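# Stock each low shelf with box, tape and sponge

## Task

Make sure every low shelf in the room holds exactly one cardboard box, one masking-tape roll and one yellow sponge, each resting directly on the shelf surface rather than on top of another item. Take missing items only from the spares on the desk and leave all unused spares there. The robot must not topple or finish leaning, and nothing may count as placed if it stays put only because the robot holds it. At the end, release everything and move the robot away.

## Robot and tools

Robot: TidyBot++, a single-arm mobile manipulator. The base is 0.54 m long, 0.50 m wide and 0.38 m tall, rolling on four powered casters. One seven-joint arm with a two-finger gripper sits on top; its shoulder is 0.12 m ahead of the base centre and 0.68 m up. Segment lengths: upper arm 0.42 m, forearm 0.31 m, hand 0.31 m to the hand point. At the start the arm is folded, hand pointing down, poking up to 0.08 m past the base front, elbow up to 1.15 m high. A downward-pointing hand reaches at most about 0.94 m above the floor, and only near the base.

Frames: the base frame has its origin on the floor below the base centre, x forward, y left, z up. hand_pose is reported in it, for the point midway between the finger pads; the hand's own z runs out along the fingers and its y is the opening direction. The odometry frame is the base frame as it was when the scene began. base_odometry heading is positive to the left, -3.142 to 3.142, and counts wheel turns, so slip shows as travel and drift of centimetres and degrees builds up. base_tilt is in degrees, positive when leaning forward or right.

Tools:
- execute_actions(actions, cameras): actions is a list holding one action or none. An action may contain base, joints, speeds. base holds exactly one relative move from the current spot: translate_m (metres, forward positive, -2 to 2), strafe_m (metres, left positive, -2 to 2) or rotate_rad (radians, counter-clockwise from above positive, -6.3 to 6.3). joints holds absolute targets by name: joint_1_rad (any angle; positive turns the arm clockwise from above, opposite to rotate_rad), joint_2_rad shoulder (-2.249 to 2.249), joint_3_rad (any angle), joint_4_rad elbow (-2.579 to 2.579), joint_5_rad (any angle), joint_6_rad wrist (-2.099 to 2.099), joint_7_rad (any angle; hand down, positive is counter-clockwise from above, 1.57 opens fingers left-right), gripper_pos 0 open to 1 closed. Finger gap is roughly 85 x (1 - gripper_pos) mm. Unbounded joints go the short way; for big turns send steps below half a revolution. speeds caps top speed for that action only: translate_m and strafe_m 0.05 to 0.5 m/s, rotate_rad 0.1 to 1.57 rad/s (defaults are the maxima). Base moves needing over 8.667 s are refused; no action runs over 15 s. cameras: list of base_camera, wrist_camera or all; omitted/null means all, [] means none. Unknown keys, names or out-of-range values reject the whole call. An empty list just reports state and images.
- wait(seconds): 0 to 10; nothing new is commanded.
- zoom_image(camera, region): region [x0, y0, x1, y1] in pixels of that camera's latest image, at most 504 x 504. base_camera is 644x364, wrist_camera (fisheye) 644x476.
- finished_scene(scene): ends the scene numbered 1 or 2, irreversibly; its result says whether the goal was met and gives the next task.

Arm geometry: with joint_1_rad 0, joint_3_rad 3.14, joint_5_rad 0, the arm moves in the vertical plane along base x. Angles from vertical (forward positive): upper arm = j2, forearm = j2 - j4, hand = j2 - j4 - j6. Forward reach from the shoulder is the sum of length x sin(angle); height is the sum of length x cos(angle). Joints move up to 1.39 rad/s (1.22 for joints 5 to 7).

Reading results: base_status and joint_status report each motion. done = reached (for the base, wheels turned as asked, even if slipping or blocked short). off_target = stopped away and possibly still pushing. contact_stop/time_out = target dropped, holds where it stopped. "joint command not followed" with a cause line means the self-collision check withheld the arm targets (gripper still runs); such targets may be retried in later actions. not_followed in joint_status marks withheld joints. on_its_own lists motion you did not command. motor_effort gives percent of max per motor, bracket = peak of the last action; readings carry bias and noise. ARM HIT means the arm struck the base or itself. Gripper at 1 reading done means empty; off_target means an object stopped the fingers. MOTOR HOT warns from 60 °C; at 75 °C an OVER-TEMPERATURE FAULT lets the arm sag and joints show limit_stop_at_motor_heat (resend targets). A torque fault (sensor limits 104.5 N m joints 1-4, 51.3 N m joints 5-7) freezes the arm and gripper for 10 s and skips the rest of the call; the base keeps going.

Practical notes: joints left out of an action may still push toward old targets. Friction leaves the hand a centimetre or two off; correct by sending each joint last command + (wanted - read). Loads make the arm sag; never command a held-load joint to its read angle. Trust camera images over hand_pose. Closed fingertips reach about 20 mm past the hand point, so mind the floor and shelf surfaces. Do not drive while the arm is snagged on something high (about 0.8 m up) — the robot can tip; backing off rights a slight lean. Avoid pushing or pulling hard with a raised hand, dropping or slamming objects, and ramming with the base, which keeps pushing until timeout. Loose objects may get nudged occasionally. The robot holds the last command while you think. Finish with gripper open and the robot clear of the shelves.

Each tool is called after "Emit:" as a command line: name --argument value for each argument, lists and objects as JSON in quotes; but a table of rows of numbers goes row by row, as --pt "numbers of a row", without its own name.

## Session

I'll start by checking the robot's state and camera views.

Emit:
execute_actions --actions '[]'

Scene clock: 0.00 s.
base_odometry: x=+0.000 y=+0.000 heading=+0.000 (m, m, rad; odometry frame)
base_tilt: forward=+0.3 right=-0.9 (deg)
base_status: not commanded
joint_positions: joint_1_rad=+0.007 joint_2_rad=-0.342 joint_3_rad=+3.091 joint_4_rad=-2.491 joint_5_rad=+0.018 joint_6_rad=-0.832 joint_7_rad=+1.563 gripper_pos=+0.000
joint_status: not commanded
motor_effort: joint_1_rad=-1 joint_2_rad=-1 joint_3_rad=+0 joint_4_rad=+16 joint_5_rad=-1 joint_6_rad=+1 joint_7_rad=-1 (%)
hand_pose: x=+0.2902 y=+0.0027 z=+0.5987 quat_wxyz=(+0.013, +0.996, +0.022, +0.080) (m; base frame)
pictures: base_camera, wrist_camera
Images, in order (width x height): base_camera 644x364, wrist_camera 644x476.

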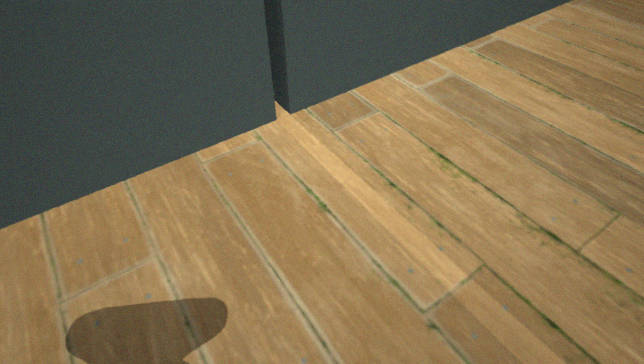

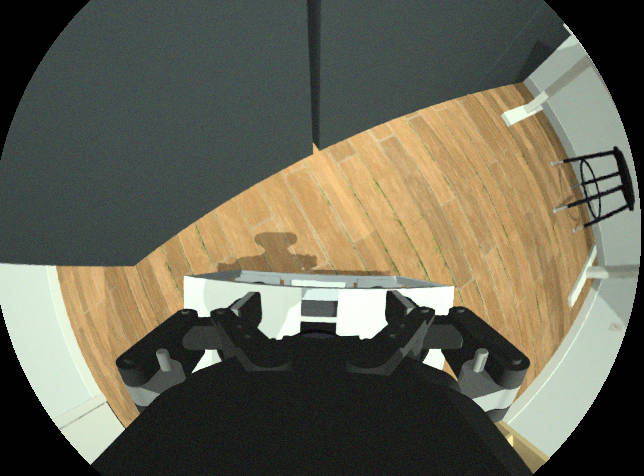

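Emit:
execute_actions --actions '[{"base": {"rotate_rad": -2.0}, "joints": {"joint_1_rad": 0.0, "joint_2_rad": -0.6, "joint_3_rad": 3.14, "joint_4_rad": -1.5, "joint_5_rad": 0.0, "joint_6_rad": -1.2, "joint_7_rad": 1.57}}]'

Scene clock: 12.43 s.
base_odometry: x=+0.000 y=+0.000 heading=-1.999 (m, m, rad; odometry frame)
base_tilt: forward=+0.3 right=-0.9 (deg)
base_status: done
joint_positions: joint_1_rad=+0.007 joint_2_rad=-0.590 joint_3_rad=+3.125 joint_4_rad=-1.517 joint_5_rad=+0.018 joint_6_rad=-1.177 joint_7_rad=+1.563 gripper_pos=+0.000
joint_status: all done
motor_effort: joint_1_rad=-1(1) joint_2_rad=+4(6) joint_3_rad=+0(1) joint_4_rad=+20(21) joint_5_rad=-1(1) joint_6_rad=+8(7) joint_7_rad=+0(1) (%)
hand_pose: x=+0.4043 y=+0.0016 z=+1.0619 quat_wxyz=(+0.009, +0.868, +0.001, +0.496) (m; base frame)
pictures: base_camera, wrist_camera
camera_calibration (this result's frames):
wrist_camera: T_world_to_cam=[[0.00699153, -0.999827, -0.0172517, 0.020765], [-0.526455, 0.0109874, -0.850132, 1.16924], [0.850174, 0.015026, -0.526287, 0.349497], [0, 0, 0, 1]] pos_world=[0.318275, 0.00266297, 1.1783]
Images, in order (width x height): base_camera 644x364, wrist_camera 644x476.

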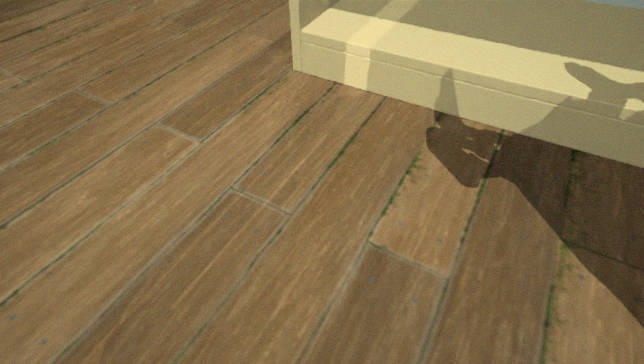

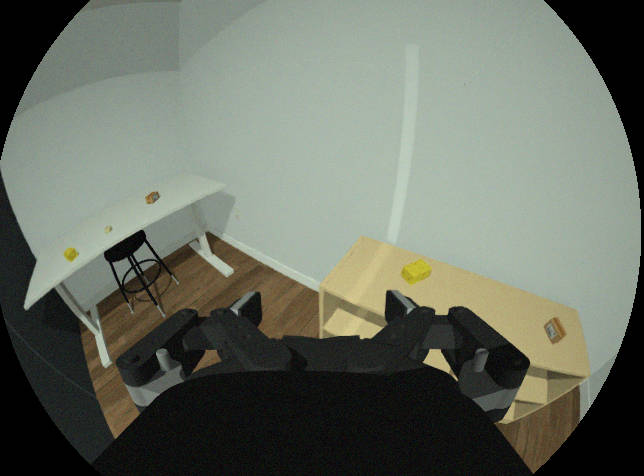

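Emit:
execute_actions --actions '[{"joints": {"joint_1_rad": 1.6}}]' --cameras '["wrist_camera"]'

Scene clock: 18.83 s.
base_odometry: x=+0.000 y=+0.000 heading=-1.999 (m, m, rad; odometry frame)
base_tilt: forward=+0.3 right=-0.9 (deg)
base_status: not commanded
joint_positions: joint_1_rad=+1.589 joint_2_rad=-0.590 joint_3_rad=+3.125 joint_4_rad=-1.517 joint_5_rad=+0.018 joint_6_rad=-1.177 joint_7_rad=+1.563 gripper_pos=+0.000
joint_status: all done
motor_effort: joint_1_rad=-1(0) joint_2_rad=+3(4) joint_3_rad=+0(1) joint_4_rad=+20(20) joint_5_rad=-1(1) joint_6_rad=+8(8) joint_7_rad=-1(1) (%)
hand_pose: x=+0.1176 y=-0.2853 z=+1.0619 quat_wxyz=(+0.359, +0.611, -0.617, +0.342) (m; base frame)
pictures: wrist_camera
camera_calibration (this result's frames):
wrist_camera: T_world_to_cam=[[-0.999845, 0.00364737, -0.017252, 0.140579], [0.0165887, 0.526308, -0.850132, 1.10462], [0.00597911, -0.850286, -0.526287, 0.449956], [0, 0, 0, 1]] pos_world=[0.119542, -0.199292, 1.1783]
Images, in order (width x height): wrist_camera 644x476.

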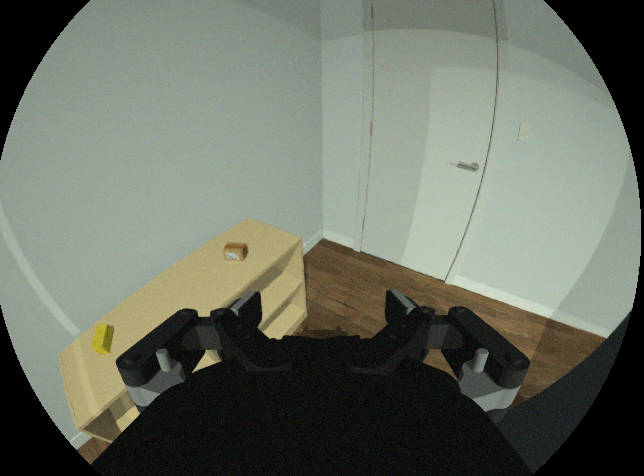

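Emit:
execute_actions --actions '[{"base": {"rotate_rad": 0.99}, "joints": {"joint_6_rad": -1.6}}]'

Scene clock: 44.53 s.
base_odometry: x=+0.000 y=+0.000 heading=-1.010 (m, m, rad; odometry frame)
base_tilt: forward=+0.3 right=-0.9 (deg)
base_status: done
joint_positions: joint_1_rad=+1.589 joint_2_rad=-0.591 joint_3_rad=+3.125 joint_4_rad=-1.516 joint_5_rad=+0.018 joint_6_rad=-1.599 joint_7_rad=+1.563 gripper_pos=+0.000
joint_status: all done
motor_effort: joint_1_rad=+0(2) joint_2_rad=+5(7) joint_3_rad=+1(1) joint_4_rad=+18(19) joint_5_rad=-1(0) joint_6_rad=+5(7) joint_7_rad=+0(0) (%)
hand_pose: x=+0.1166 y=-0.1967 z=+0.9668 quat_wxyz=(+0.224, +0.668, -0.679, +0.207) (m; base frame)
pictures: base_camera, wrist_camera
camera_calibration (this result's frames):
wrist_camera: T_world_to_cam=[[-0.9996, 0.0215984, -0.0182536, 0.142074], [0.0281252, 0.82649, -0.562248, 0.756492], [0.00294277, -0.562537, -0.826767, 0.822687], [0, 0, 0, 1]] pos_world=[0.11832, -0.165511, 1.1081]
Images, in order (width x height): base_camera 644x364, wrist_camera 644x476.

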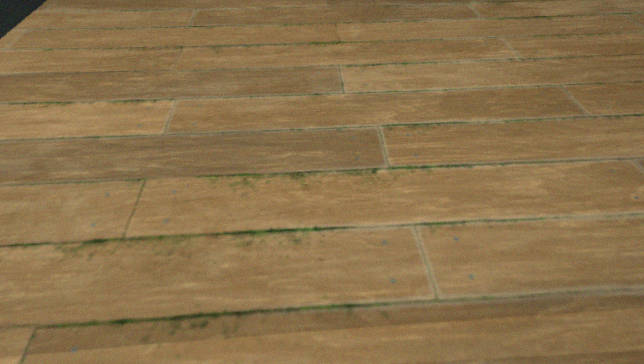

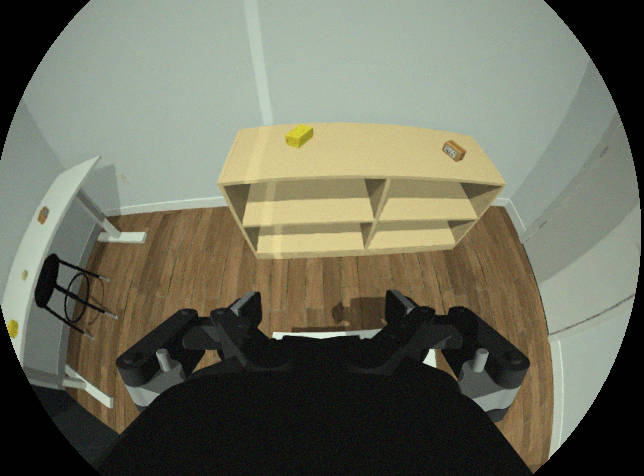

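Emit:
execute_actions --actions '[{"base": {"translate_m": 0.75}, "joints": {"joint_1_rad": 0.0, "joint_6_rad": -1.3}}]'

Scene clock: 71.03 s.
base_odometry: x=+0.400 y=-0.635 heading=-1.009 (m, m, rad; odometry frame)
base_tilt: forward=+0.3 right=-0.9 (deg)
base_status: done
joint_positions: joint_1_rad=+0.011 joint_2_rad=-0.592 joint_3_rad=+3.128 joint_4_rad=-1.516 joint_5_rad=+0.018 joint_6_rad=-1.321 joint_7_rad=+1.563 gripper_pos=+0.000
joint_status: all done
motor_effort: joint_1_rad=-1(1) joint_2_rad=+5(6) joint_3_rad=+1(2) joint_4_rad=+19(20) joint_5_rad=-1(2) joint_6_rad=+7(6) joint_7_rad=-1(0) (%)
hand_pose: x=+0.3780 y=-0.0013 z=+1.0264 quat_wxyz=(+0.010, +0.901, -0.004, +0.434) (m; base frame)
pictures: base_camera, wrist_camera
camera_calibration (this result's frames):
wrist_camera: T_world_to_cam=[[-0.00517344, -0.999788, -0.0199484, 0.0247917], [-0.639884, 0.0186396, -0.768245, 1.08407], [0.768454, 0.00879019, -0.639845, 0.500583], [0, 0, 0, 1]] pos_world=[0.309134, 0.000179519, 1.15362]
Images, in order (width x height): base_camera 644x364, wrist_camera 644x476.

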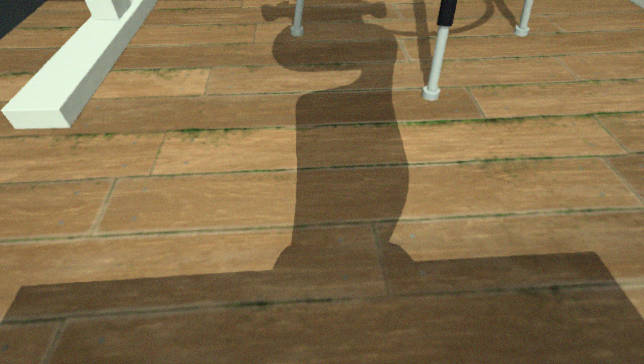

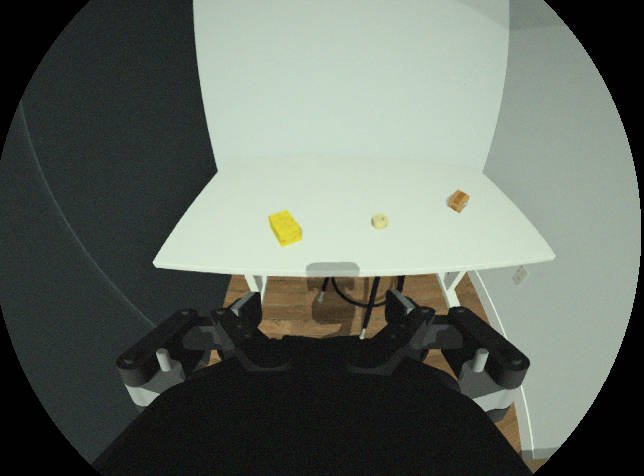

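Emit:
zoom_image --camera "wrist_camera" --region '[240, 170, 500, 300]'

Region (240, 170, 500, 300) of wrist_camera's 644x476 image, scaled by 1.938.

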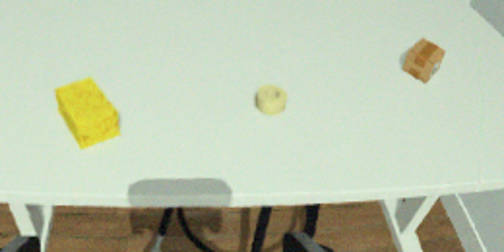

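Emit:
execute_actions --actions '[{"base": {"translate_m": 0.33}, "joints": {"joint_1_rad": 0.475, "joint_2_rad": 0.284, "joint_4_rad": -0.935, "joint_6_rad": -1.925}}]'

Scene clock: 95.80 s.
base_odometry: x=+0.576 y=-0.914 heading=-1.009 (m, m, rad; odometry frame)
base_tilt: forward=+0.4 right=-0.9 (deg)
base_status: done
joint_positions: joint_1_rad=+0.465 joint_2_rad=+0.279 joint_3_rad=+3.128 joint_4_rad=-0.958 joint_5_rad=+0.018 joint_6_rad=-1.903 joint_7_rad=+1.563 gripper_pos=+0.000
joint_status: all done
motor_effort: joint_1_rad=+0(2) joint_2_rad=-27(29) joint_3_rad=+0(2) joint_4_rad=+17(18) joint_5_rad=-1(0) joint_6_rad=+0(8) joint_7_rad=+0(0) (%)
hand_pose: x=+0.4887 y=-0.1844 z=+0.8779 quat_wxyz=(+0.006, +0.973, -0.231, -0.001) (m; base frame)
pictures: base_camera, wrist_camera
camera_calibration (this result's frames):
wrist_camera: T_world_to_cam=[[-0.467697, -0.883719, -0.0173302, 0.0844069], [-0.883832, 0.467355, 0.0204895, 0.55377], [-0.0100076, 0.0248999, -0.99964, 1.02148], [0, 0, 0, 1]] pos_world=[0.539139, -0.20965, 1.01123]
Images, in order (width x height): base_camera 644x364, wrist_camera 644x476.

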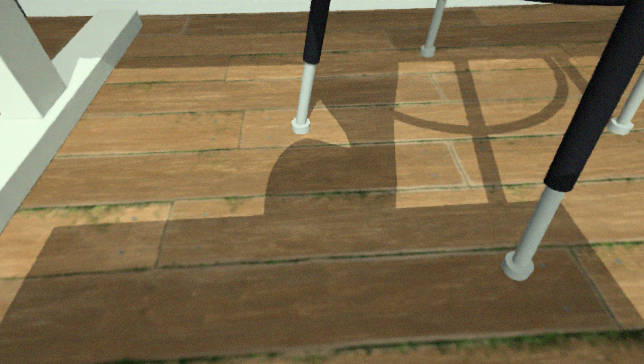

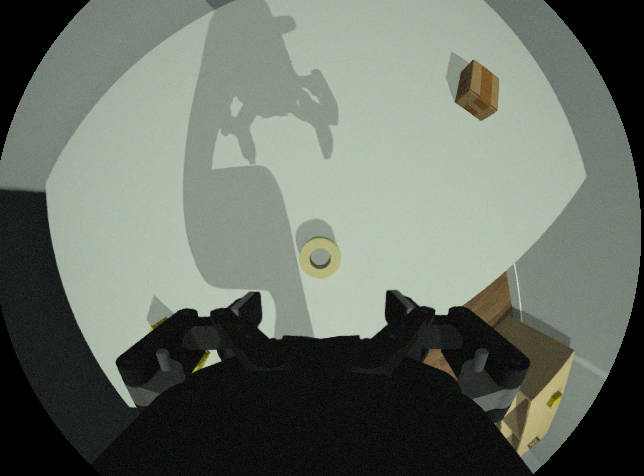

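Emit:
execute_actions --actions '[{"joints": {"joint_2_rad": 0.297, "joint_4_rad": -1.225, "joint_6_rad": -1.617}}]' --cameras '["wrist_camera"]'

Scene clock: 109.57 s.
base_odometry: x=+0.576 y=-0.914 heading=-1.009 (m, m, rad; odometry frame)
base_tilt: forward=+0.4 right=-0.9 (deg)
base_status: not commanded
joint_positions: joint_1_rad=+0.465 joint_2_rad=+0.289 joint_3_rad=+3.128 joint_4_rad=-1.208 joint_5_rad=+0.018 joint_6_rad=-1.638 joint_7_rad=+1.563 gripper_pos=+0.000
joint_status: all done
motor_effort: joint_1_rad=-1(0) joint_2_rad=-28(28) joint_3_rad=-1(0) joint_4_rad=+18(18) joint_5_rad=-1(1) joint_6_rad=+0(0) joint_7_rad=+0(1) (%)
hand_pose: x=+0.5089 y=-0.1942 z=+0.7972 quat_wxyz=(+0.007, +0.974, -0.228, +0.002) (m; base frame)
pictures: wrist_camera
camera_calibration (this result's frames):
wrist_camera: T_world_to_cam=[[-0.463605, -0.885884, -0.016725, 0.0807979], [-0.88603, 0.463416, 0.014058, 0.583355], [-0.00470316, 0.0213362, -0.999761, 0.937915], [0, 0, 0, 1]] pos_world=[0.558739, -0.21877, 0.930842]
Images, in order (width x height): wrist_camera 644x476.

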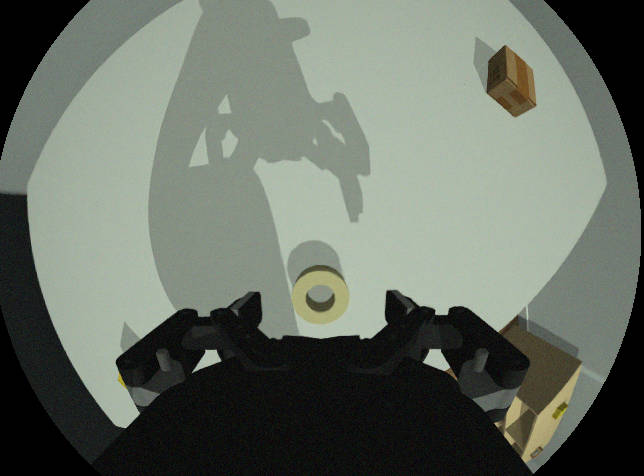

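Emit:
zoom_image --camera "wrist_camera" --region '[220, 200, 430, 360]'

Region (220, 200, 430, 360) of wrist_camera's 644x476 image, scaled by 2.400; it fills the top 384 rows of this view, and the rest is white.

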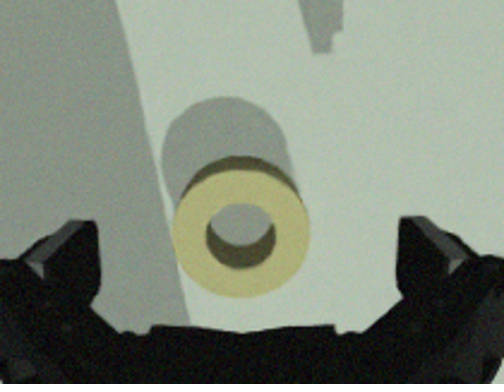

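Emit:
execute_actions --actions '[{"joints": {"joint_4_rad": -1.36, "joint_6_rad": -1.488, "gripper_pos": 0.18}}]' --cameras '["wrist_camera"]'

Scene clock: 121.33 s.
base_odometry: x=+0.576 y=-0.914 heading=-1.009 (m, m, rad; odometry frame)
base_tilt: forward=+0.4 right=-0.9 (deg)
base_status: not commanded
joint_positions: joint_1_rad=+0.465 joint_2_rad=+0.290 joint_3_rad=+3.128 joint_4_rad=-1.343 joint_5_rad=+0.018 joint_6_rad=-1.509 joint_7_rad=+1.563 gripper_pos=+0.180
joint_status: all done
motor_effort: joint_1_rad=-1(0) joint_2_rad=-27(28) joint_3_rad=+0(1) joint_4_rad=+18(18) joint_5_rad=-2(1) joint_6_rad=-1(0) joint_7_rad=+0(1) (%)
hand_pose: x=+0.5072 y=-0.1932 z=+0.7540 quat_wxyz=(+0.007, +0.974, -0.227, -0.002) (m; base frame)
pictures: wrist_camera
camera_calibration (this result's frames):
wrist_camera: T_world_to_cam=[[-0.461702, -0.886882, -0.0164719, 0.0788317], [-0.886945, 0.46131, 0.0228239, 0.575453], [-0.0126434, 0.0251475, -0.999604, 0.899326], [0, 0, 0, 1]] pos_world=[0.558162, -0.218164, 0.887134]
Images, in order (width x height): wrist_camera 644x476.

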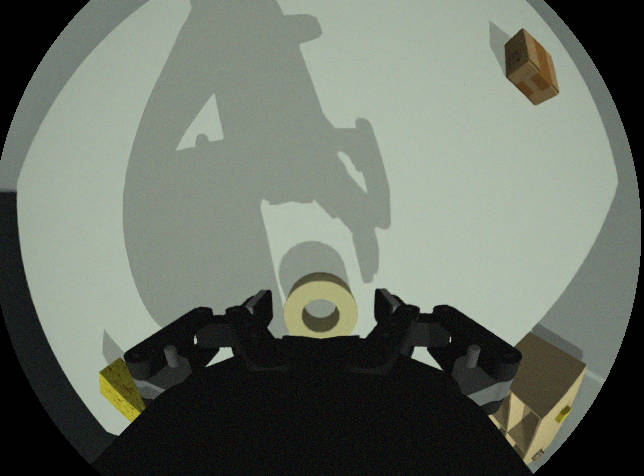

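Emit:
zoom_image --camera "wrist_camera" --region '[230, 220, 420, 360]'

Region (230, 220, 420, 360) of wrist_camera's 644x476 image, scaled by 2.653; it fills the top 371 rows of this view, and the rest is white.

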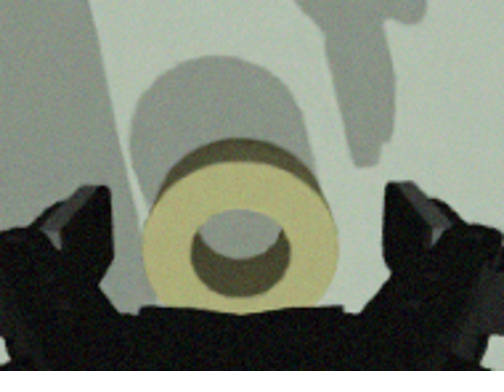

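Emit:
execute_actions --actions '[{"joints": {"joint_4_rad": -1.404, "joint_6_rad": -1.442, "gripper_pos": 0.25}}]' --cameras '["wrist_camera"]'

Emit:
execute_actions --actions '[{"joints": {"gripper_pos": 1.0}}]' --cameras '["wrist_camera"]'

Scene clock: 131.47 s.
base_odometry: x=+0.576 y=-0.914 heading=-1.009 (m, m, rad; odometry frame)
base_tilt: forward=+0.4 right=-0.9 (deg)
base_status: not commanded
joint_positions: joint_1_rad=+0.465 joint_2_rad=+0.291 joint_3_rad=+3.128 joint_4_rad=-1.387 joint_5_rad=+0.018 joint_6_rad=-1.463 joint_7_rad=+1.563 gripper_pos=+0.250
joint_status: all done
motor_effort: joint_1_rad=-1(1) joint_2_rad=-27(28) joint_3_rad=-1(0) joint_4_rad=+18(18) joint_5_rad=-1(1) joint_6_rad=+0(0) joint_7_rad=+0(1) (%)
hand_pose: x=+0.5068 y=-0.1930 z=+0.7399 quat_wxyz=(+0.007, +0.974, -0.227, -0.002) (m; base frame)
pictures: wrist_camera
camera_calibration (this result's frames):
wrist_camera: T_world_to_cam=[[-0.46097, -0.887261, -0.0165889, 0.0783046], [-0.887342, 0.46061, 0.0215021, 0.57637], [-0.011437, 0.0246319, -0.999631, 0.884524], [0, 0, 0, 1]] pos_world=[0.55765, -0.217793, 0.873104]
Images, in order (width x height): wrist_camera 644x476.

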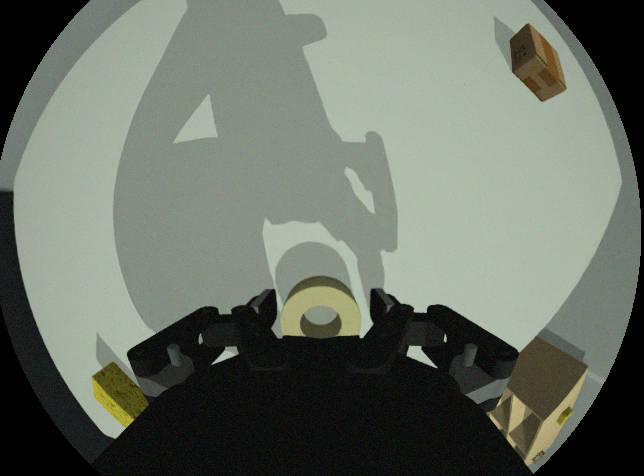

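Scene clock: 132.43 s.
base_odometry: x=+0.576 y=-0.914 heading=-1.009 (m, m, rad; odometry frame)
base_tilt: forward=+0.4 right=-0.9 (deg)
base_status: not commanded
joint_positions: joint_1_rad=+0.465 joint_2_rad=+0.282 joint_3_rad=+3.128 joint_4_rad=-1.387 joint_5_rad=+0.017 joint_6_rad=-1.462 joint_7_rad=+1.563 gripper_pos=+0.486
joint_status: gripper_pos off_target (ended at +0.486, target +1.000)
motor_effort: joint_1_rad=-1(2) joint_2_rad=-24(28) joint_3_rad=+0(1) joint_4_rad=+16(18) joint_5_rad=-1(2) joint_6_rad=+0(2) joint_7_rad=+0(0) (%)
hand_pose: x=+0.5067 y=-0.1927 z=+0.7437 quat_wxyz=(+0.007, +0.974, -0.227, +0.003) (m; base frame)
pictures: wrist_camera
camera_calibration (this result's frames):
wrist_camera: T_world_to_cam=[[-0.461026, -0.887212, -0.0175897, 0.0793427], [-0.887384, 0.460882, 0.0117376, 0.583391], [-0.0023069, 0.0210202, -0.999776, 0.883083], [0, 0, 0, 1]] pos_world=[0.556308, -0.217044, 0.877434]
Images, in order (width x height): wrist_camera 644x476.

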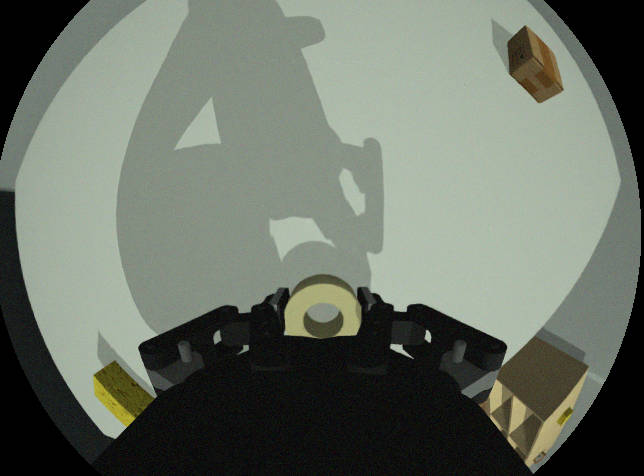

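Emit:
execute_actions --actions '[{"base": {"translate_m": -1.37}, "joints": {"joint_2_rad": 0.2, "joint_4_rad": -1.18, "joint_6_rad": -1.76}}]'

Scene clock: 156.13 s.
base_odometry: x=-0.154 y=+0.246 heading=-1.009 (m, m, rad; odometry frame)
base_tilt: forward=+0.3 right=-0.8 (deg)
base_status: done
joint_positions: joint_1_rad=+0.471 joint_2_rad=+0.202 joint_3_rad=+3.129 joint_4_rad=-1.194 joint_5_rad=+0.017 joint_6_rad=-1.742 joint_7_rad=+1.563 gripper_pos=+0.486
joint_status: all done
motor_effort: joint_1_rad=-1(4) joint_2_rad=-24(33) joint_3_rad=+0(2) joint_4_rad=+18(20) joint_5_rad=-1(0) joint_6_rad=+0(2) joint_7_rad=-1(0) (%)
hand_pose: x=+0.4712 y=-0.1787 z=+0.8376 quat_wxyz=(+0.007, +0.973, -0.233, +0.000) (m; base frame)
pictures: base_camera, wrist_camera
camera_calibration (this result's frames):
wrist_camera: T_world_to_cam=[[-0.471637, -0.881641, -0.0163392, 0.0819832], [-0.881758, 0.471373, 0.0176187, 0.538643], [-0.00783158, 0.0227168, -0.999711, 0.979444], [0, 0, 0, 1]] pos_world=[0.521289, -0.203872, 0.971011]
Images, in order (width x height): base_camera 644x364, wrist_camera 644x476.

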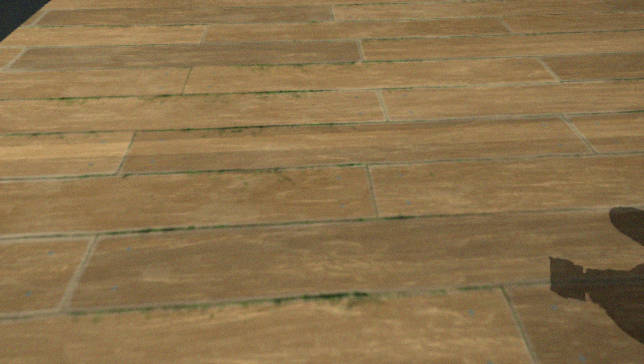

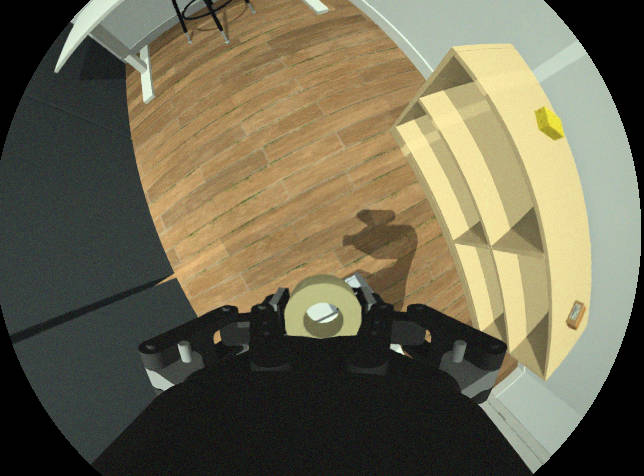

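Emit:
execute_actions --actions '[{"base": {"strafe_m": -0.37}, "joints": {"joint_1_rad": 1.58, "joint_2_rad": 0.626, "joint_4_rad": -0.968, "joint_6_rad": -1.512}}]'

Scene clock: 164.07 s.
base_odometry: x=-0.467 y=+0.049 heading=-1.009 (m, m, rad; odometry frame)
base_tilt: forward=+0.3 right=-0.8 (deg)
base_status: done
joint_positions: joint_1_rad=+1.577 joint_2_rad=+0.611 joint_3_rad=+3.132 joint_4_rad=-0.992 joint_5_rad=+0.017 joint_6_rad=-1.534 joint_7_rad=+1.563 gripper_pos=+0.486
joint_status: all done
motor_effort: joint_1_rad=+0(2) joint_2_rad=-39(40) joint_3_rad=+0(1) joint_4_rad=+19(19) joint_5_rad=-1(0) joint_6_rad=+0(2) joint_7_rad=-1(0) (%)
hand_pose: x=+0.1162 y=-0.5567 z=+0.7048 quat_wxyz=(+0.005, +0.705, -0.709, -0.003) (m; base frame)
pictures: base_camera, wrist_camera
camera_calibration (this result's frames):
wrist_camera: T_world_to_cam=[[-0.999461, 0.0265169, -0.019365, 0.148217], [0.0261699, 0.999496, 0.0179602, 0.594422], [0.0198315, 0.0174438, -0.999651, 0.846295], [0, 0, 0, 1]] pos_world=[0.115798, -0.612816, 0.838194]
Images, in order (width x height): base_camera 644x364, wrist_camera 644x476.

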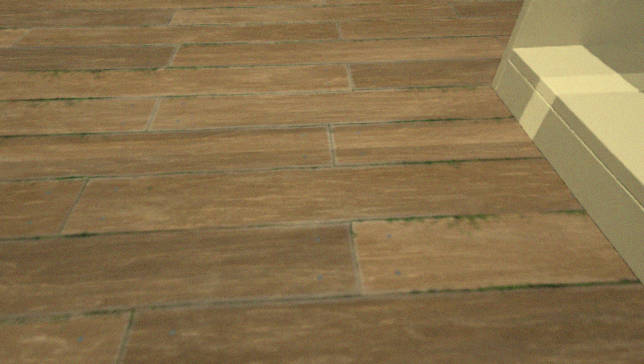

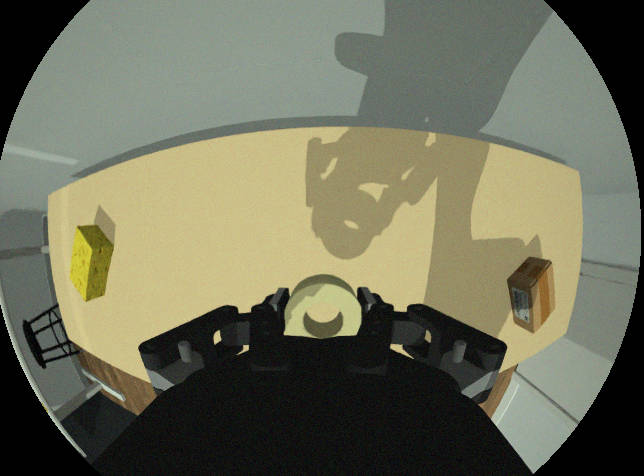

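Emit:
execute_actions --actions '[{"joints": {"joint_4_rad": -1.2, "joint_6_rad": -1.325}}]' --cameras '["wrist_camera"]'

Scene clock: 173.87 s.
base_odometry: x=-0.467 y=+0.049 heading=-1.009 (m, m, rad; odometry frame)
base_tilt: forward=+0.3 right=-0.8 (deg)
base_status: not commanded
joint_positions: joint_1_rad=+1.577 joint_2_rad=+0.620 joint_3_rad=+3.132 joint_4_rad=-1.185 joint_5_rad=+0.017 joint_6_rad=-1.347 joint_7_rad=+1.563 gripper_pos=+0.486
joint_status: all done
motor_effort: joint_1_rad=-1(1) joint_2_rad=-38(40) joint_3_rad=+0(1) joint_4_rad=+17(18) joint_5_rad=-1(1) joint_6_rad=+0(0) joint_7_rad=-1(1) (%)
hand_pose: x=+0.1167 y=-0.5470 z=+0.6402 quat_wxyz=(+0.000, +0.706, -0.708, -0.007) (m; base frame)
pictures: wrist_camera
camera_calibration (this result's frames):
wrist_camera: T_world_to_cam=[[-0.99953, 0.0236634, -0.0194753, 0.145678], [0.0230384, 0.999232, 0.0317111, 0.577264], [0.0202107, 0.0312475, -0.999307, 0.788838], [0, 0, 0, 1]] pos_world=[0.116367, -0.604917, 0.772823]
Images, in order (width x height): wrist_camera 644x476.

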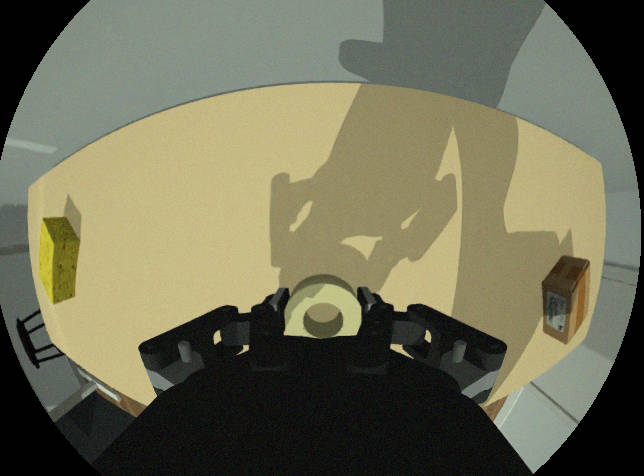

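Emit:
zoom_image --camera "wrist_camera" --region '[230, 200, 430, 350]'

Region (230, 200, 430, 350) of wrist_camera's 644x476 image, scaled by 2.520; it fills the top 378 rows of this view, and the rest is white.

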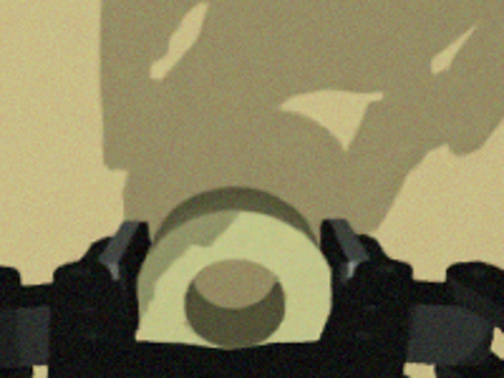

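Emit:
execute_actions --actions '[{"joints": {"joint_4_rad": -1.243, "joint_6_rad": -1.275}}]' --cameras '["wrist_camera"]'

Scene clock: 178.27 s.
base_odometry: x=-0.467 y=+0.049 heading=-1.009 (m, m, rad; odometry frame)
base_tilt: forward=+0.3 right=-0.8 (deg)
base_status: not commanded
joint_positions: joint_1_rad=+1.577 joint_2_rad=+0.613 joint_3_rad=+3.132 joint_4_rad=-1.215 joint_5_rad=+0.017 joint_6_rad=-1.302 joint_7_rad=+1.563 gripper_pos=+0.486
joint_status: all done
motor_effort: joint_1_rad=-1(1) joint_2_rad=-34(38) joint_3_rad=+0(1) joint_4_rad=+16(17) joint_5_rad=-1(1) joint_6_rad=+1(1) joint_7_rad=-1(0) (%)
hand_pose: x=+0.1168 y=-0.5495 z=+0.6349 quat_wxyz=(+0.008, +0.707, -0.708, +0.000) (m; base frame)
pictures: wrist_camera
camera_calibration (this result's frames):
wrist_camera: T_world_to_cam=[[-0.999542, 0.0225877, -0.0201494, 0.145586], [0.0223912, 0.9997, 0.00992365, 0.594113], [0.0203675, 0.00946794, -0.999748, 0.771909], [0, 0, 0, 1]] pos_world=[0.116494, -0.604531, 0.768752]
Images, in order (width x height): wrist_camera 644x476.

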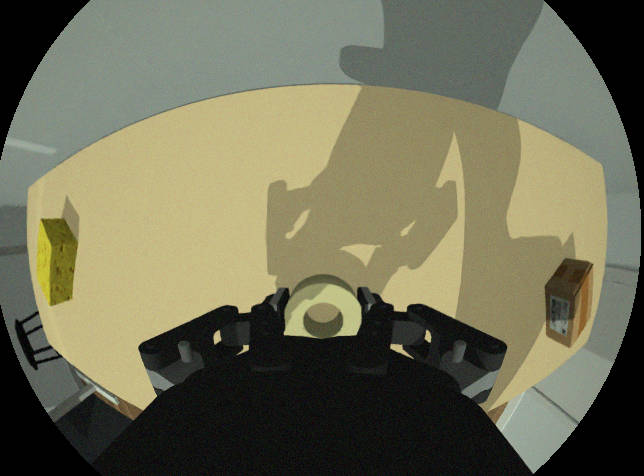

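Emit:
execute_actions --actions '[{"joints": {"gripper_pos": 0.2, "joint_4_rad": -1.215}}]' --cameras '[]'

Emit:
execute_actions --actions '[{"joints": {"joint_2_rad": 0.55, "joint_4_rad": -1.08, "joint_6_rad": -1.51}}]' --cameras '["wrist_camera"]'

Scene clock: 181.20 s.
base_odometry: x=-0.467 y=+0.049 heading=-1.009 (m, m, rad; odometry frame)
base_tilt: forward=+0.3 right=-0.8 (deg)
base_status: not commanded
joint_positions: joint_1_rad=+1.577 joint_2_rad=+0.618 joint_3_rad=+3.132 joint_4_rad=-1.214 joint_5_rad=+0.017 joint_6_rad=-1.298 joint_7_rad=+1.563 gripper_pos=+0.200
joint_status: all done
motor_effort: joint_1_rad=-1(1) joint_2_rad=-38(39) joint_3_rad=+0(1) joint_4_rad=+17(17) joint_5_rad=-1(1) joint_6_rad=+0(2) joint_7_rad=-1(0) (%)
hand_pose: x=+0.1168 y=-0.5511 z=+0.6324 quat_wxyz=(+0.008, +0.707, -0.708, +0.001) (m; base frame)
pictures: none
No camera images: the call's "cameras" was empty. Leave "cameras" out to get every camera's image.

Scene clock: 182.30 s.
base_odometry: x=-0.467 y=+0.049 heading=-1.009 (m, m, rad; odometry frame)
base_tilt: forward=+0.3 right=-0.8 (deg)
base_status: not commanded
joint_positions: joint_1_rad=+1.577 joint_2_rad=+0.549 joint_3_rad=+3.132 joint_4_rad=-1.095 joint_5_rad=+0.017 joint_6_rad=-1.492 joint_7_rad=+1.563 gripper_pos=+0.200
joint_status: all done
motor_effort: joint_1_rad=-1(0) joint_2_rad=-37(41) joint_3_rad=-1(0) joint_4_rad=+18(18) joint_5_rad=-1(1) joint_6_rad=+1(0) joint_7_rad=+0(0) (%)
hand_pose: x=+0.1164 y=-0.5346 z=+0.7067 quat_wxyz=(+0.006, +0.706, -0.709, -0.002) (m; base frame)
pictures: wrist_camera
camera_calibration (this result's frames):
wrist_camera: T_world_to_cam=[[-0.999497, 0.0254491, -0.0189289, 0.146941], [0.0251458, 0.999554, 0.0160908, 0.573695], [0.0193299, 0.0156067, -0.999691, 0.846903], [0, 0, 0, 1]] pos_world=[0.116071, -0.590396, 0.840192]
Images, in order (width x height): wrist_camera 644x476.

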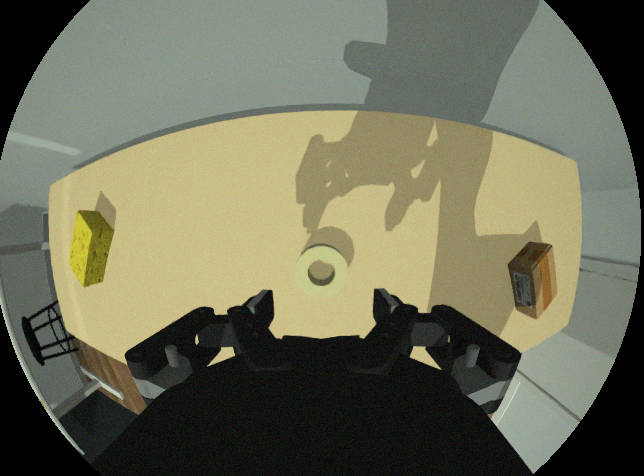

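Emit:
execute_actions --actions '[{"base": {"translate_m": -0.78}, "joints": {"joint_1_rad": -0.3, "joint_2_rad": -0.5, "joint_4_rad": -1.5, "joint_6_rad": -1.25}}]'

Scene clock: 190.23 s.
base_odometry: x=-0.883 y=+0.709 heading=-1.009 (m, m, rad; odometry frame)
base_tilt: forward=+0.3 right=-0.8 (deg)
base_status: done
joint_positions: joint_1_rad=-0.289 joint_2_rad=-0.495 joint_3_rad=+3.132 joint_4_rad=-1.477 joint_5_rad=+0.017 joint_6_rad=-1.273 joint_7_rad=+1.563 gripper_pos=+0.200
joint_status: all done
motor_effort: joint_1_rad=-1(2) joint_2_rad=+0(38) joint_3_rad=+1(3) joint_4_rad=+19(20) joint_5_rad=-2(0) joint_6_rad=+7(7) joint_7_rad=+0(0) (%)
hand_pose: x=+0.4091 y=+0.0868 z=+1.0300 quat_wxyz=(-0.055, +0.894, +0.130, +0.426) (m; base frame)
pictures: base_camera, wrist_camera
camera_calibration (this result's frames):
wrist_camera: T_world_to_cam=[[0.28866, -0.95715, -0.023201, -0.00744177], [-0.625785, -0.170275, -0.761183, 1.10844], [0.724616, 0.234242, -0.648122, 0.485166], [0, 0, 0, 1]] pos_world=[0.344231, 0.0679698, 1.158]
Images, in order (width x height): base_camera 644x364, wrist_camera 644x476.

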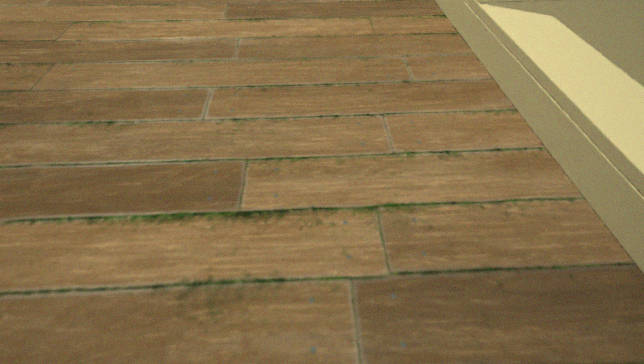

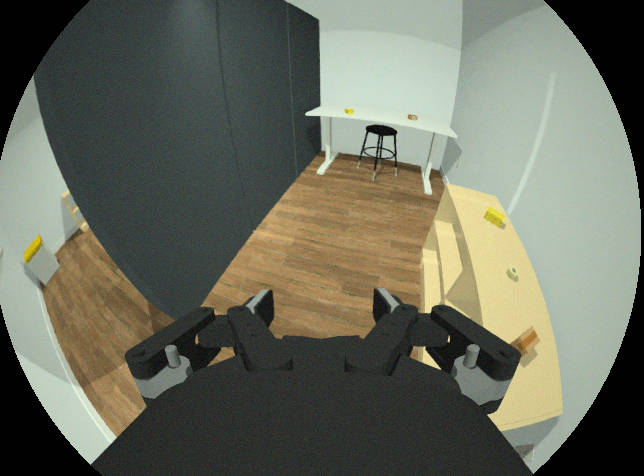

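Emit:
execute_actions --actions '[{"base": {"strafe_m": 1.6}, "joints": {"joint_1_rad": -1.0, "joint_6_rad": -1.05}}]'

Scene clock: 203.60 s.
base_odometry: x=+0.471 y=+1.562 heading=-1.009 (m, m, rad; odometry frame)
base_tilt: forward=+0.3 right=-0.9 (deg)
base_status: done
joint_positions: joint_1_rad=-0.989 joint_2_rad=-0.495 joint_3_rad=+3.132 joint_4_rad=-1.480 joint_5_rad=+0.017 joint_6_rad=-1.070 joint_7_rad=+1.563 gripper_pos=+0.200
joint_status: all done
motor_effort: joint_1_rad=-1(1) joint_2_rad=+0(3) joint_3_rad=+1(2) joint_4_rad=+20(21) joint_5_rad=-1(2) joint_6_rad=+8(8) joint_7_rad=+0(1) (%)
hand_pose: x=+0.3034 y=+0.2828 z=+1.0806 quat_wxyz=(-0.240, +0.753, +0.407, +0.458) (m; base frame)
pictures: base_camera, wrist_camera
camera_calibration (this result's frames):
wrist_camera: T_world_to_cam=[[0.841802, -0.53935, -0.0216843, -0.0758261], [-0.277511, -0.397975, -0.874416, 1.19533], [0.462987, 0.742103, -0.484692, 0.307789], [0, 0, 0, 1]] pos_world=[0.253047, 0.206406, 1.19276]
Images, in order (width x height): base_camera 644x364, wrist_camera 644x476.

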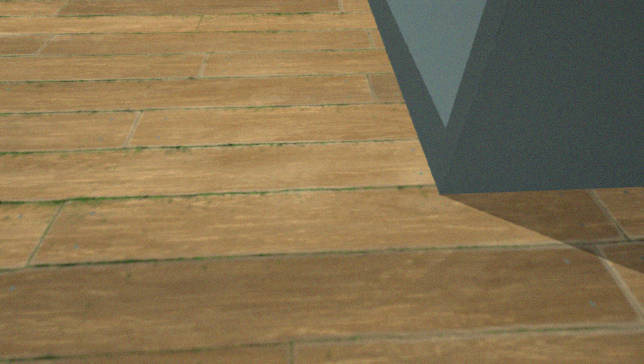

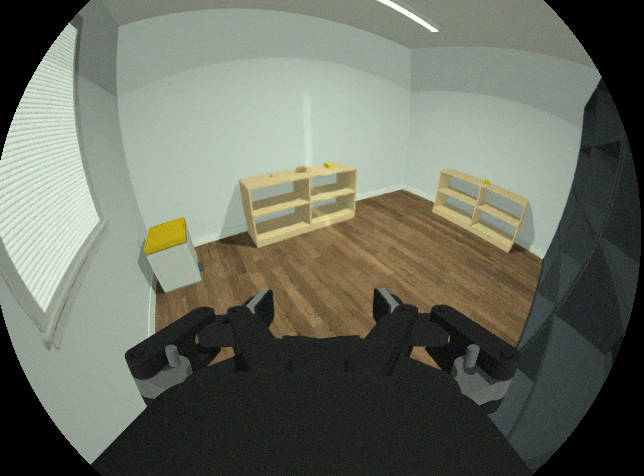

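Emit:
zoom_image --camera "wrist_camera" --region '[425, 155, 545, 235]'

Emit:
zoom_image --camera "wrist_camera" --region '[230, 145, 370, 225]'

Region (425, 155, 545, 235) of wrist_camera's 644x476 image, scaled by 4.200.

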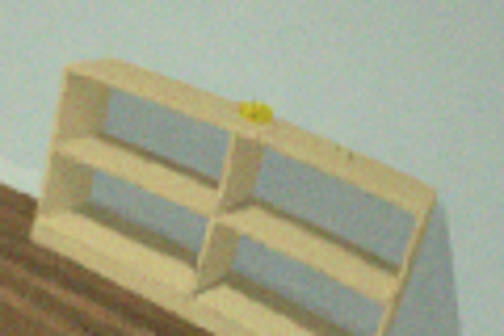

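Region (230, 145, 370, 225) of wrist_camera's 644x476 image, scaled by 3.600; it fills the top 288 rows of this view, and the rest is white.

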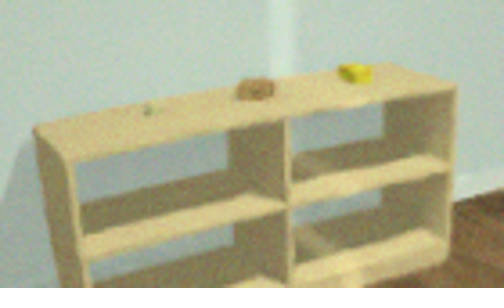

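Emit:
execute_actions --actions '[{"base": {"strafe_m": -1.58}}]' --cameras '["base_camera"]'

Scene clock: 235.10 s.
base_odometry: x=-0.867 y=+0.721 heading=-1.009 (m, m, rad; odometry frame)
base_tilt: forward=+0.3 right=-0.9 (deg)
base_status: done
joint_positions: joint_1_rad=-0.990 joint_2_rad=-0.498 joint_3_rad=+3.133 joint_4_rad=-1.483 joint_5_rad=+0.017 joint_6_rad=-1.068 joint_7_rad=+1.563 gripper_pos=+0.200
joint_status: not commanded
motor_effort: joint_1_rad=-1(2) joint_2_rad=+0(3) joint_3_rad=+1(3) joint_4_rad=+20(21) joint_5_rad=-1(2) joint_6_rad=+8(8) joint_7_rad=+0(0) (%)
hand_pose: x=+0.3030 y=+0.2818 z=+1.0812 quat_wxyz=(-0.241, +0.752, +0.407, +0.459) (m; base frame)
pictures: base_camera
Images, in order (width x height): base_camera 644x364.

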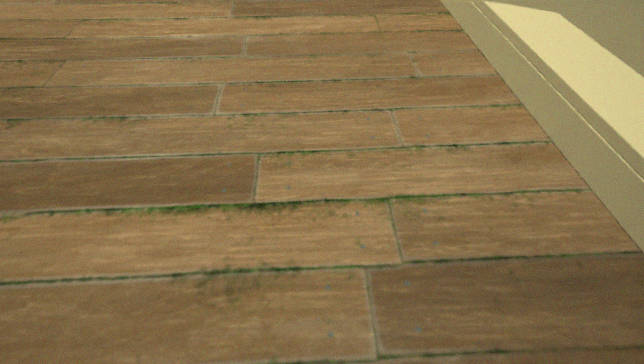

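Emit:
execute_actions --actions '[{"base": {"translate_m": 2.0}, "joints": {"joint_1_rad": 0.35, "joint_2_rad": 0.0, "joint_4_rad": -1.1, "joint_6_rad": -1.65, "gripper_pos": 0.0}}]'

Scene clock: 245.20 s.
base_odometry: x=+0.199 y=-0.972 heading=-1.009 (m, m, rad; odometry frame)
base_tilt: forward=+0.3 right=-0.9 (deg)
base_status: done
joint_positions: joint_1_rad=+0.340 joint_2_rad=-0.002 joint_3_rad=+3.133 joint_4_rad=-1.121 joint_5_rad=+0.017 joint_6_rad=-1.628 joint_7_rad=+1.563 gripper_pos=+0.000
joint_status: all done
motor_effort: joint_1_rad=-2(0) joint_2_rad=-18(20) joint_3_rad=+0(2) joint_4_rad=+18(20) joint_5_rad=-1(1) joint_6_rad=+3(9) joint_7_rad=+0(1) (%)
hand_pose: x=+0.4973 y=-0.1345 z=+0.9524 quat_wxyz=(+0.040, +0.966, -0.168, +0.192) (m; base frame)
pictures: base_camera, wrist_camera
camera_calibration (this result's frames):
wrist_camera: T_world_to_cam=[[-0.347275, -0.937452, -0.0241679, 0.0732925], [-0.870094, 0.331721, -0.364552, 0.878208], [0.349767, -0.105571, -0.930869, 0.832794], [0, 0, 0, 1]] pos_world=[0.498293, -0.134692, 1.09715]
Images, in order (width x height): base_camera 644x364, wrist_camera 644x476.

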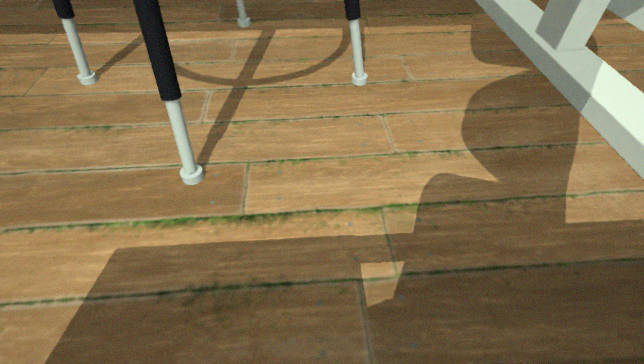

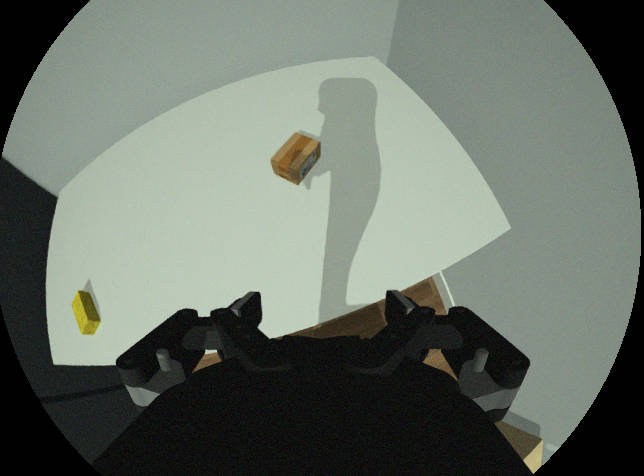

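Emit:
zoom_image --camera "wrist_camera" --region '[250, 115, 350, 205]'

Region (250, 115, 350, 205) of wrist_camera's 644x476 image, scaled by 5.040; it fills the top 454 rows of this view, and the rest is white.

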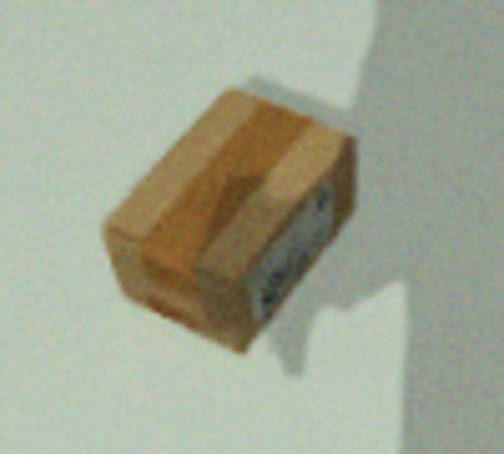

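Emit:
execute_actions --actions '[{"base": {"translate_m": 0.2}, "joints": {"joint_1_rad": 0.387, "joint_2_rad": 0.556, "joint_4_rad": -0.673, "joint_6_rad": -1.917, "joint_7_rad": 1.02}}]'

Scene clock: 260.27 s.
base_odometry: x=+0.305 y=-1.142 heading=-1.009 (m, m, rad; odometry frame)
base_tilt: forward=+0.4 right=-0.9 (deg)
base_status: done
joint_positions: joint_1_rad=+0.374 joint_2_rad=+0.559 joint_3_rad=+3.133 joint_4_rad=-0.695 joint_5_rad=+0.017 joint_6_rad=-1.895 joint_7_rad=+1.053 gripper_pos=+0.000
joint_status: all done
motor_effort: joint_1_rad=+0(0) joint_2_rad=-35(41) joint_3_rad=+0(0) joint_4_rad=+17(19) joint_5_rad=-1(1) joint_6_rad=+0(5) joint_7_rad=+0(0) (%)
hand_pose: x=+0.6025 y=-0.1902 z=+0.8254 quat_wxyz=(+0.006, +0.903, -0.430, -0.003) (m; base frame)
pictures: base_camera, wrist_camera
camera_calibration (this result's frames):
wrist_camera: T_world_to_cam=[[-0.789944, -0.612942, -0.0170412, 0.377045], [-0.613179, 0.78965, 0.0215506, 0.555517], [0.00024729, 0.0274731, -0.999623, 0.964575], [0, 0, 0, 1]] pos_world=[0.638237, -0.234057, 0.958665]
Images, in order (width x height): base_camera 644x364, wrist_camera 644x476.

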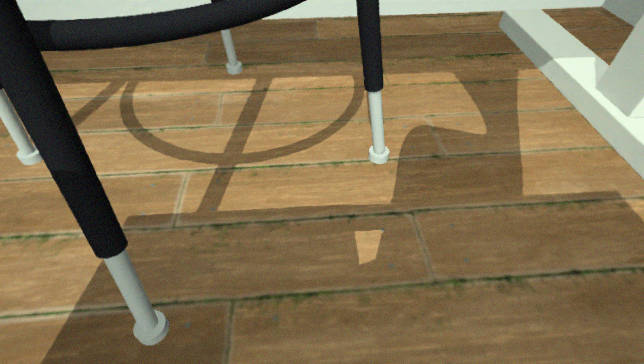

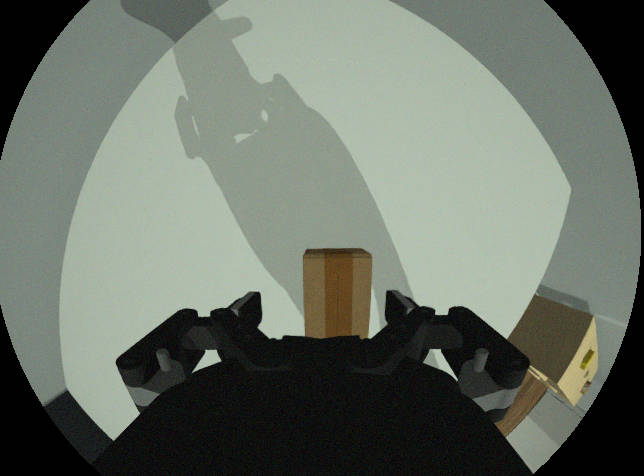

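Emit:
execute_actions --actions '[{"joints": {"joint_1_rad": 0.4, "joint_2_rad": 0.466, "joint_4_rad": -1.093, "joint_6_rad": -1.577}}]' --cameras '["wrist_camera"]'

Scene clock: 272.93 s.
base_odometry: x=+0.305 y=-1.142 heading=-1.009 (m, m, rad; odometry frame)
base_tilt: forward=+0.4 right=-0.9 (deg)
base_status: not commanded
joint_positions: joint_1_rad=+0.385 joint_2_rad=+0.483 joint_3_rad=+3.133 joint_4_rad=-1.074 joint_5_rad=+0.017 joint_6_rad=-1.599 joint_7_rad=+1.053 gripper_pos=+0.000
joint_status: all done
motor_effort: joint_1_rad=-2(1) joint_2_rad=-34(36) joint_3_rad=-1(0) joint_4_rad=+18(19) joint_5_rad=+0(1) joint_6_rad=+0(0) joint_7_rad=+0(1) (%)
hand_pose: x=+0.5871 y=-0.1903 z=+0.7475 quat_wxyz=(+0.007, +0.901, -0.433, -0.007) (m; base frame)
pictures: wrist_camera
camera_calibration (this result's frames):
wrist_camera: T_world_to_cam=[[-0.793967, -0.607846, -0.0118398, 0.362929], [-0.607916, 0.793522, 0.0275811, 0.540903], [-0.00736987, 0.0290961, -0.999549, 0.891413], [0, 0, 0, 1]] pos_world=[0.623547, -0.234551, 0.88039]
Images, in order (width x height): wrist_camera 644x476.

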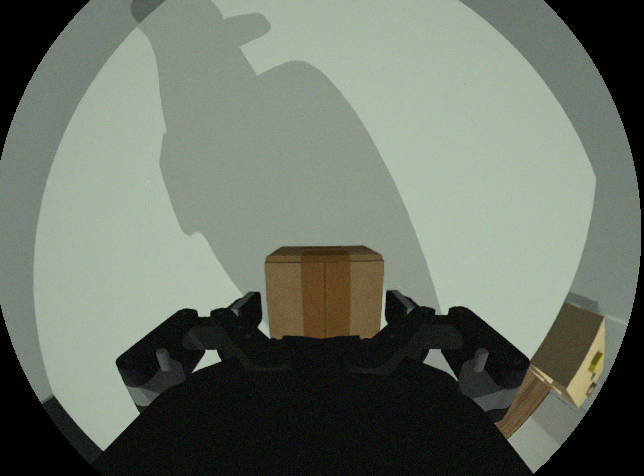

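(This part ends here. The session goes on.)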